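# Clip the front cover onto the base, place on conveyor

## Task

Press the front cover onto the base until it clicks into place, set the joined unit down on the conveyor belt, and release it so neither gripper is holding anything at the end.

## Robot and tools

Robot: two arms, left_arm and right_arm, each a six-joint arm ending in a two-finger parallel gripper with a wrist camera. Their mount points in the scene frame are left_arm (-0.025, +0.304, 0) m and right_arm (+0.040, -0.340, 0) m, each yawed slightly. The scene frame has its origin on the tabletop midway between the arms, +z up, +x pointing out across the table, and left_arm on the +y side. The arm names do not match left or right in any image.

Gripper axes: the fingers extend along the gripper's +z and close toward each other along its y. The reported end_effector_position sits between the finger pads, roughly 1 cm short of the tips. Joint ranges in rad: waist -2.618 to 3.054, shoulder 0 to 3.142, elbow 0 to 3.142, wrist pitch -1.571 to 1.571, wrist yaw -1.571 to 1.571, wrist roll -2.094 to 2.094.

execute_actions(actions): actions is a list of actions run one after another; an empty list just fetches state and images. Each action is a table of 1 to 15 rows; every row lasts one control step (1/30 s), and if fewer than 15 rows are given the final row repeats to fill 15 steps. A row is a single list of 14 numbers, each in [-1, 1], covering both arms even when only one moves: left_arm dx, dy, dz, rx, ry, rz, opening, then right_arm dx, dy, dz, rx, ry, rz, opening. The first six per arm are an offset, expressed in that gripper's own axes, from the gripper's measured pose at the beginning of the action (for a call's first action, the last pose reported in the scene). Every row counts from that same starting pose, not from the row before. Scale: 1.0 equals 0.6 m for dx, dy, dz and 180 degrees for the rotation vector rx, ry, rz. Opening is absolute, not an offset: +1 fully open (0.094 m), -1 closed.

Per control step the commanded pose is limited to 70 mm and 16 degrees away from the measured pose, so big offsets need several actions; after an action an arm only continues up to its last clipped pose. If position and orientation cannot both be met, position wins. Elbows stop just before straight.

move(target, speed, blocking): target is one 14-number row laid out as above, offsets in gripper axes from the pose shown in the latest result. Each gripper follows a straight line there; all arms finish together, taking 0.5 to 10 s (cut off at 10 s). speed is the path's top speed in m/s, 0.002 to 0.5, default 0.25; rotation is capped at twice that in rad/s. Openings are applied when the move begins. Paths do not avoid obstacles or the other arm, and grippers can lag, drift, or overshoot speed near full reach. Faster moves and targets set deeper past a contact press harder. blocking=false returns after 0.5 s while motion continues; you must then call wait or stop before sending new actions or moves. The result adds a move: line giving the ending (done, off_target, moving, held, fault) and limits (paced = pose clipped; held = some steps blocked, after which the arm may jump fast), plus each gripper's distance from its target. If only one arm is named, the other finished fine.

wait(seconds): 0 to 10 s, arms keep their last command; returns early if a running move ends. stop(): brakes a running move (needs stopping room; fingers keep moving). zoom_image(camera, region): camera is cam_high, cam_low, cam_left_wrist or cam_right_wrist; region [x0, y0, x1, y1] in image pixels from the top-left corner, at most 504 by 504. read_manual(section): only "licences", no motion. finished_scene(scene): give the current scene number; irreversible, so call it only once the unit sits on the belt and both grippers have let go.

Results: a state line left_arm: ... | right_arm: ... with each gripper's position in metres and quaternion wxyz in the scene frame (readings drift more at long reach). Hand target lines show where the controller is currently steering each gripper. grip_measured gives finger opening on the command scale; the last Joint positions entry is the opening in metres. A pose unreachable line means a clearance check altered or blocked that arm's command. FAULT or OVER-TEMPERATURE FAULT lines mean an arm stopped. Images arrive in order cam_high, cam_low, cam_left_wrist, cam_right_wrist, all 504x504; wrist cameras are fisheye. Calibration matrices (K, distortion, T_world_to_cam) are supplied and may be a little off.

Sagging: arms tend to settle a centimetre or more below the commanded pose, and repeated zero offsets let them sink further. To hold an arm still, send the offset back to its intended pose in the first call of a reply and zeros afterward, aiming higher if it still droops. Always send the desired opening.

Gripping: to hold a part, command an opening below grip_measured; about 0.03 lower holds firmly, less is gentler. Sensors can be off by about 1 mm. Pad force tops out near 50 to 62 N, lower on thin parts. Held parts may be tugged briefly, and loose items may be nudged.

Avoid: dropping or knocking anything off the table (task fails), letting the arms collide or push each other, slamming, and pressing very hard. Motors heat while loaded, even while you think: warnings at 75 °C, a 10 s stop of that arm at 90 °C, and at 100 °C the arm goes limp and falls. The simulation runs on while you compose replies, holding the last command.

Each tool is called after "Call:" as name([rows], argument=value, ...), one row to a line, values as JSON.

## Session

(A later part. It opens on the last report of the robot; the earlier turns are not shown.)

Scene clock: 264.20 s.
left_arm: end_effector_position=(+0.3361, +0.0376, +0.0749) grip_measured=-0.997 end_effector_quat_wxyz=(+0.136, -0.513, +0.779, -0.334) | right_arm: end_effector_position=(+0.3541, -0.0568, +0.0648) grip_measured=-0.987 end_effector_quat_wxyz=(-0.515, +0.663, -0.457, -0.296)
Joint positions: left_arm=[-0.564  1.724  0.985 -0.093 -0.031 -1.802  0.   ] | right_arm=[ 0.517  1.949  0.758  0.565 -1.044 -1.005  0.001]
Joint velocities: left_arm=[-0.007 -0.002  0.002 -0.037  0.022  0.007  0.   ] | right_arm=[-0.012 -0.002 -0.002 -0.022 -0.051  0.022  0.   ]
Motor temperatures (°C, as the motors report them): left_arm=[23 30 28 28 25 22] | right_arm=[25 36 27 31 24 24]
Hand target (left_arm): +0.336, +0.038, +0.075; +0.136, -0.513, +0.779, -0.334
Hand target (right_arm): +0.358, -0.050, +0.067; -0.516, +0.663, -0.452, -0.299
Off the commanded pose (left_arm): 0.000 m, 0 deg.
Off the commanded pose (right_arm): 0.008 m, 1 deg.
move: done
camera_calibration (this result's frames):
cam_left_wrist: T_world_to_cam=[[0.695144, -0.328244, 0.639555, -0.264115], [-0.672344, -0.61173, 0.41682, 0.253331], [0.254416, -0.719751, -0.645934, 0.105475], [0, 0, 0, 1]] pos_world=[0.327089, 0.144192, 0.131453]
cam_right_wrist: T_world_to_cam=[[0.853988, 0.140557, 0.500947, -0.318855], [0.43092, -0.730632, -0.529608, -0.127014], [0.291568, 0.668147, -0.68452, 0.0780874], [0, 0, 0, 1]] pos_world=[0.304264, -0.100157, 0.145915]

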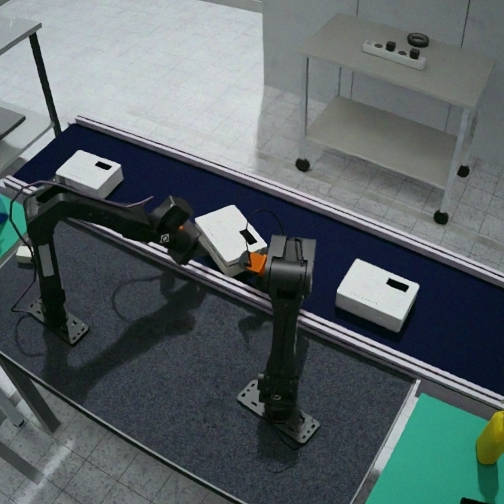

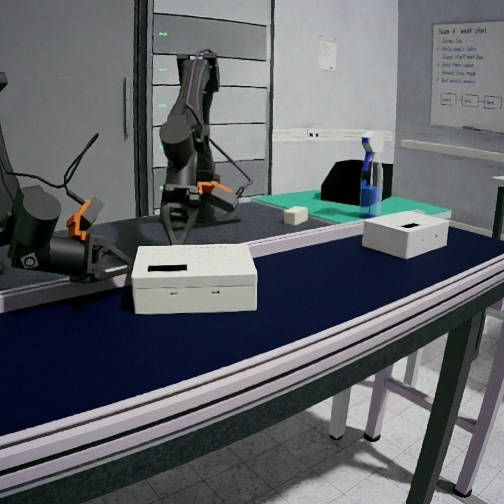

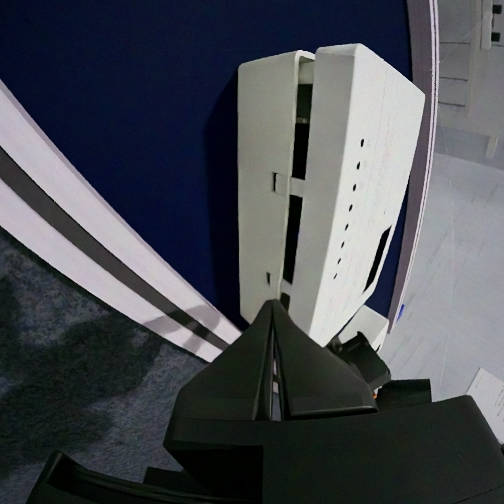

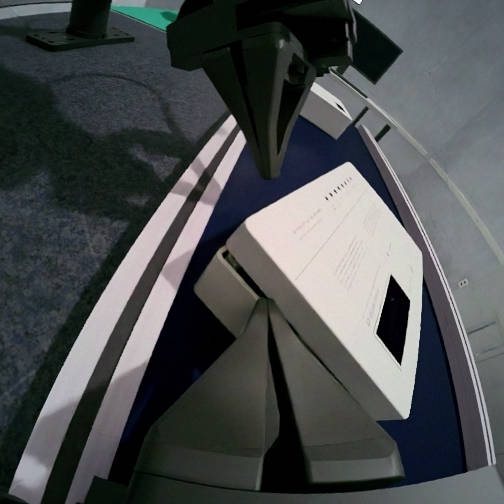

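Call:
move(target=[0,0,0,0,0,0,-1, -0.002,-0.0085,0.0128,0,0,0,-1], speed=0.015)

Call:
zoom_image(camera="cam_left_wrist", region=[250,140,330,310])

Scene clock: 265.17 s.
left_arm: end_effector_position=(+0.3361, +0.0376, +0.0749) grip_measured=-0.997 end_effector_quat_wxyz=(+0.136, -0.513, +0.779, -0.334) | right_arm: end_effector_position=(+0.3549, -0.0570, +0.0643) grip_measured=-0.987 end_effector_quat_wxyz=(-0.514, +0.661, -0.460, -0.295)
Joint positions: left_arm=[-0.564  1.724  0.985 -0.093 -0.031 -1.802  0.   ] | right_arm=[ 0.517  1.949  0.758  0.565 -1.038 -0.999  0.001]
Joint velocities: left_arm=[ 0.002 -0.017 -0.007 -0.081 -0.022 -0.007  0.   ] | right_arm=[-0.027 -0.017  0.002 -0.037 -0.007  0.051 -0.002]
Motor temperatures (°C, as the motors report them): left_arm=[23 30 28 28 25 22] | right_arm=[25 35 27 31 24 24]
Hand target (left_arm): +0.336, +0.038, +0.075; +0.136, -0.513, +0.779, -0.334
Hand target (right_arm): +0.359, -0.049, +0.066; -0.515, +0.663, -0.456, -0.296
Off the commanded pose (left_arm): 0.000 m, 0 deg.
Off the commanded pose (right_arm): 0.009 m, 0 deg.
move: done
camera_calibration (this result's frames):
cam_left_wrist: T_world_to_cam=[[0.695144, -0.328244, 0.639555, -0.264115], [-0.672344, -0.61173, 0.41682, 0.253331], [0.254416, -0.719751, -0.645934, 0.105475], [0, 0, 0, 1]] pos_world=[0.327089, 0.144192, 0.131453]
cam_right_wrist: T_world_to_cam=[[0.856992, 0.136639, 0.496886, -0.320288], [0.424207, -0.734516, -0.529656, -0.125604], [0.292599, 0.664693, -0.687437, 0.0772965], [0, 0, 0, 1]] pos_world=[0.305149, -0.0998728, 0.145756]

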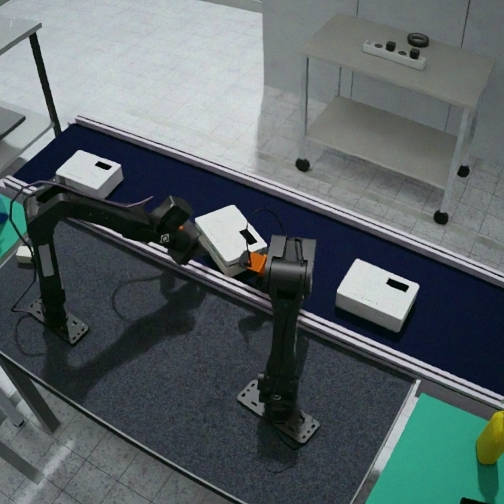

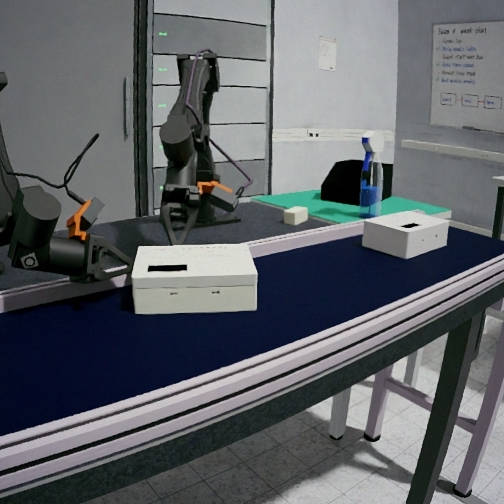

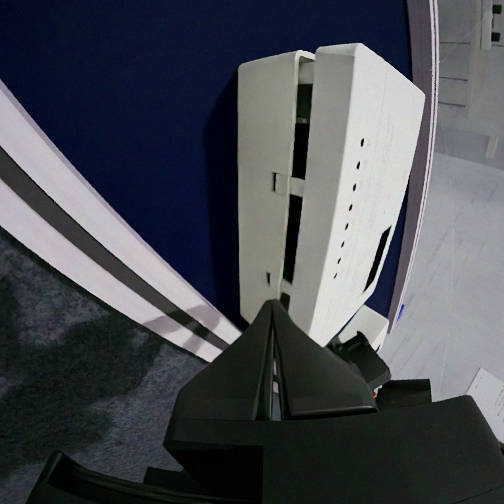

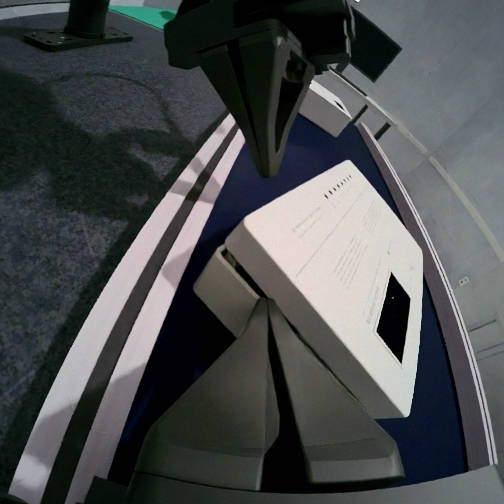

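Region (250, 140, 330, 310) of cam_left_wrist's 504x504 image, scaled by 2.965, with more detail than that image has; it fills the left 237 columns of this view, and the rest is white.

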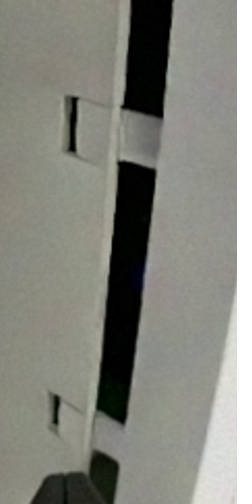

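Call:
move(target=[-0.053,-0.101,-0.021,-0.18,0,0,-1, 0,0,0,0,0,0,-1], speed=0.15)

Scene clock: 268.20 s.
left_arm: end_effector_position=(+0.3862, +0.0513, +0.1170) grip_measured=-0.997 end_effector_quat_wxyz=(-0.008, -0.534, +0.839, -0.109) | right_arm: end_effector_position=(+0.3550, -0.0571, +0.0643) grip_measured=-0.987 end_effector_quat_wxyz=(-0.514, +0.661, -0.461, -0.295)
Joint positions: left_arm=[-0.423  2.259  2.168 -1.294  0.118 -1.653  0.   ] | right_arm=[ 0.517  1.949  0.758  0.565 -1.038 -0.998  0.001]
Joint velocities: left_arm=[-0.002 -0.017 -0.012 -0.007 -0.007  0.066 -0.   ] | right_arm=[-0.007  0.007 -0.012 -0.066 -0.022  0.081 -0.001]
Motor temperatures (°C, as the motors report them): left_arm=[23 31 28 28 25 22] | right_arm=[25 35 27 31 24 24]
Hand target (left_arm): +0.387, +0.055, +0.118; -0.012, -0.534, +0.839, -0.105
Hand target (right_arm): +0.355, -0.057, +0.064; -0.514, +0.661, -0.460, -0.295
Off the commanded pose (left_arm): 0.005 m, 1 deg.
Off the commanded pose (right_arm): 0.000 m, 0 deg.
move: done
camera_calibration (this result's frames):
cam_left_wrist: T_world_to_cam=[[0.86662, -0.477139, 0.145974, -0.322248], [-0.472922, -0.692162, 0.545212, 0.189992], [-0.159104, -0.541526, -0.825491, 0.301406], [0, 0, 0, 1]] pos_world=[0.417073, 0.140967, 0.192262]
cam_right_wrist: T_world_to_cam=[[0.857585, 0.135977, 0.496043, -0.320541], [0.423009, -0.735093, -0.529813, -0.125309], [0.292595, 0.66419, -0.687924, 0.0772409], [0, 0, 0, 1]] pos_world=[0.305297, -0.0998301, 0.145748]

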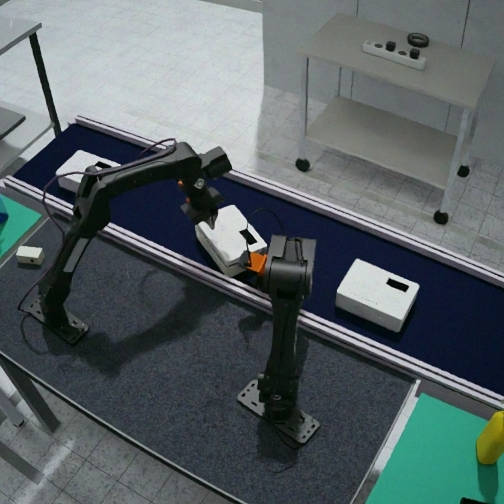

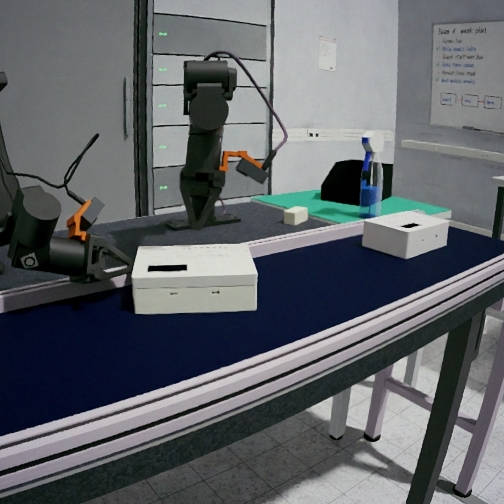

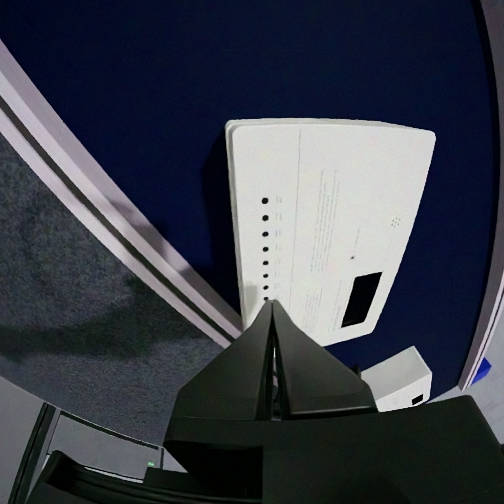

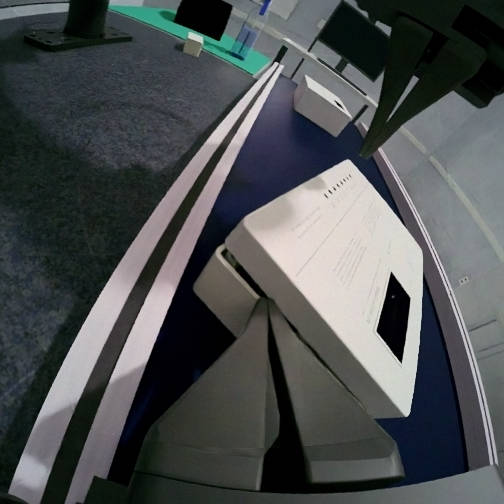

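Call:
move(target=[-0.021,0.06,0.128,-0.04,-0.03,0,-1, -0.01,0,-0.04,0,0,0,-1], speed=0.04)

Scene clock: 270.73 s.
left_arm: end_effector_position=(+0.3763, +0.0592, +0.0767) grip_measured=-0.997 end_effector_quat_wxyz=(+0.007, -0.536, +0.841, -0.077) | right_arm: end_effector_position=(+0.3587, -0.0730, +0.0740) grip_measured=-0.987 end_effector_quat_wxyz=(-0.517, +0.664, -0.460, -0.284)
Joint positions: left_arm=[-0.442  2.234  1.977 -1.17   0.057 -1.667  0.   ] | right_arm=[ 0.471  1.894  0.758  0.467 -1.057 -1.065  0.001]
Joint velocities: left_arm=[-0.012 -0.017 -0.022  0.007 -0.037  0.022  0.   ] | right_arm=[ 0.027 -0.012 -0.007  0.007 -0.022 -0.037  0.001]
Motor temperatures (°C, as the motors report them): left_arm=[23 31 28 28 25 22] | right_arm=[25 35 27 31 24 24]
Hand target (left_arm): +0.365, +0.065, +0.036; -0.002, -0.537, +0.843, -0.031
Hand target (right_arm): +0.351, -0.078, +0.076; -0.514, +0.661, -0.461, -0.295
Off the commanded pose (left_arm): 0.044 m, 5 deg.
Off the commanded pose (right_arm): 0.010 m, 1 deg.
move: off_target (left_arm)
camera_calibration (this result's frames):
cam_left_wrist: T_world_to_cam=[[0.869988, -0.481916, 0.104301, -0.301761], [-0.465079, -0.731762, 0.498223, 0.215722], [-0.163778, -0.481957, -0.860752, 0.271759], [0, 0, 0, 1]] pos_world=[0.407364, 0.14341, 0.157914]
cam_right_wrist: T_world_to_cam=[[0.849161, 0.131367, 0.511535, -0.324785], [0.425236, -0.744475, -0.514715, -0.136046], [0.313208, 0.654599, -0.688041, 0.0854045], [0, 0, 0, 1]] pos_world=[0.306897, -0.114522, 0.154876]

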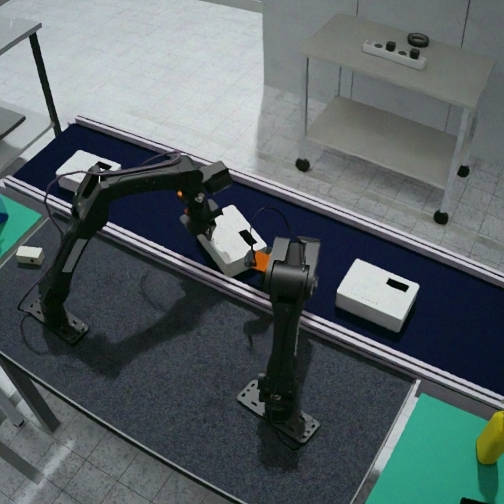

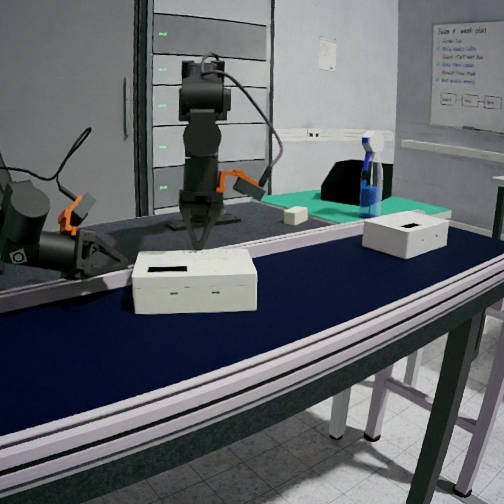

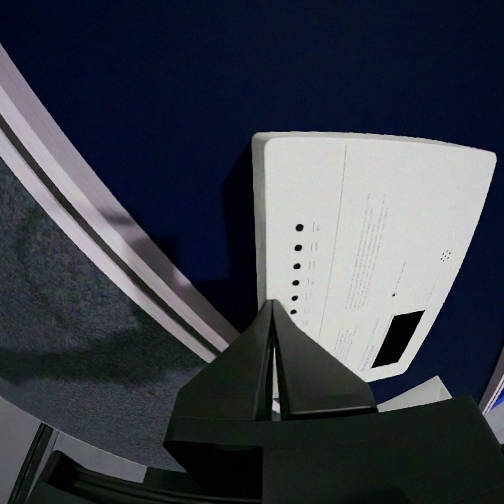

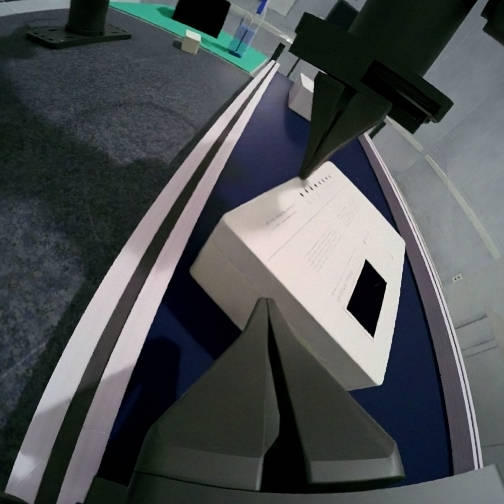

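Snapped flush. Retreat.

Call:
move(target=[0,0.03,-0.12,0,0,0,-1, -0.06,0,-0.06,0,0,0,-1], speed=0.1)

Call:
zoom_image(camera="cam_high", region=[180,190,290,290])

Scene clock: 272.20 s.
left_arm: end_effector_position=(+0.3547, +0.0716, +0.1359) grip_measured=-0.997 end_effector_quat_wxyz=(+0.006, -0.536, +0.841, -0.074) | right_arm: end_effector_position=(+0.3496, -0.0911, +0.1160) grip_measured=-0.987 end_effector_quat_wxyz=(-0.520, +0.667, -0.459, -0.271)
Joint positions: left_arm=[-0.443  2.143  2.067 -1.359  0.057 -1.667  0.   ] | right_arm=[ 0.428  1.701  0.758  0.234 -1.072 -1.135  0.001]
Joint velocities: left_arm=[-0.007  0.002  0.027 -0.081 -0.051 -0.022 -0.   ] | right_arm=[ 0.007 -0.002 -0.027 -0.081  0.007  0.022  0.   ]
Motor temperatures (°C, as the motors report them): left_arm=[23 31 28 28 25 22] | right_arm=[25 35 27 31 24 24]
Hand target (left_arm): +0.354, +0.074, +0.146; +0.007, -0.536, +0.841, -0.077
Hand target (right_arm): +0.341, -0.096, +0.116; -0.517, +0.664, -0.460, -0.283
Off the commanded pose (left_arm): 0.010 m, 0 deg.
Off the commanded pose (right_arm): 0.010 m, 2 deg.
move: done
camera_calibration (this result's frames):
cam_left_wrist: T_world_to_cam=[[0.870653, -0.482302, 0.0966892, -0.282399], [-0.461774, -0.733656, 0.498512, 0.184167], [-0.169497, -0.478679, -0.861474, 0.32703], [0, 0, 0, 1]] pos_world=[0.386345, 0.155456, 0.217224]
cam_right_wrist: T_world_to_cam=[[0.837634, 0.12854, 0.530893, -0.334638], [0.430551, -0.753481, -0.496883, -0.128785], [0.336149, 0.644782, -0.686484, 0.119856], [0, 0, 0, 1]] pos_world=[0.295463, -0.131304, 0.195945]

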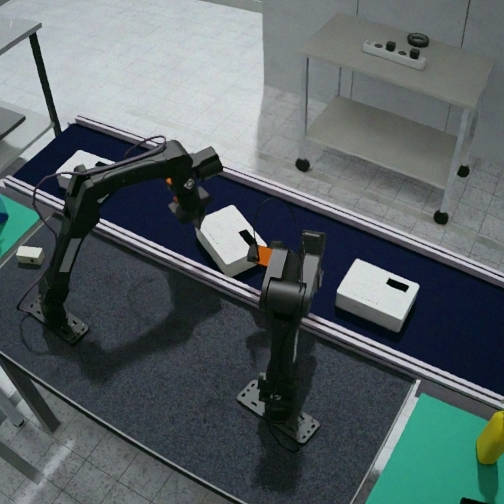

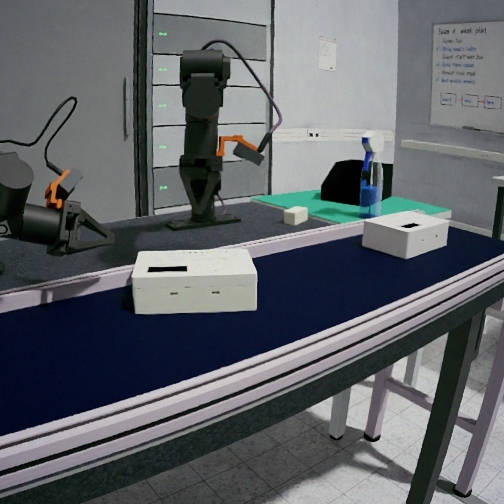

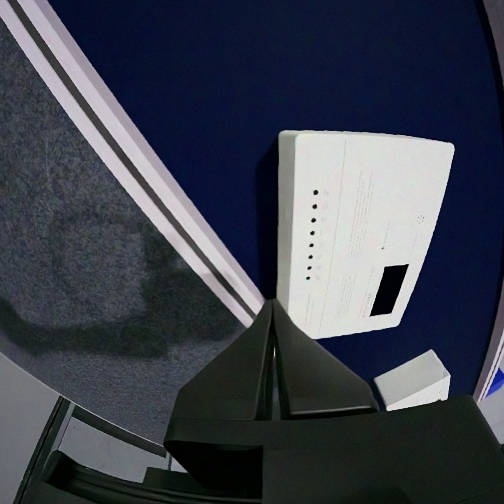

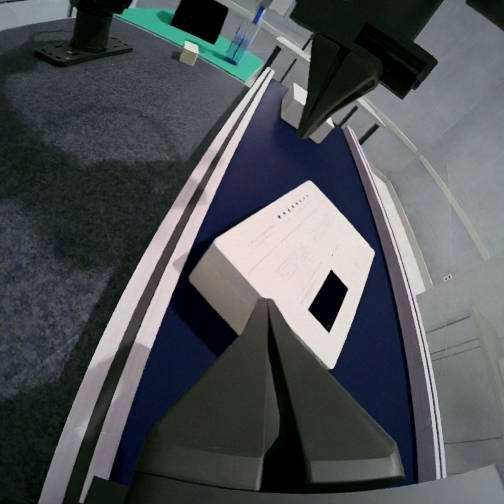

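Region (180, 190, 290, 290) of cam_high's 504x504 image, scaled by 4.582, with more detail than that image has; it fills the top 458 rows of this view, and the rest is white.

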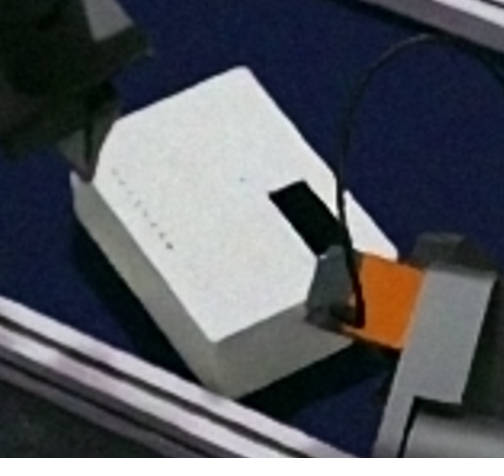

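Call:
finished_scene(scene=2)

The scene is finished: the task was done.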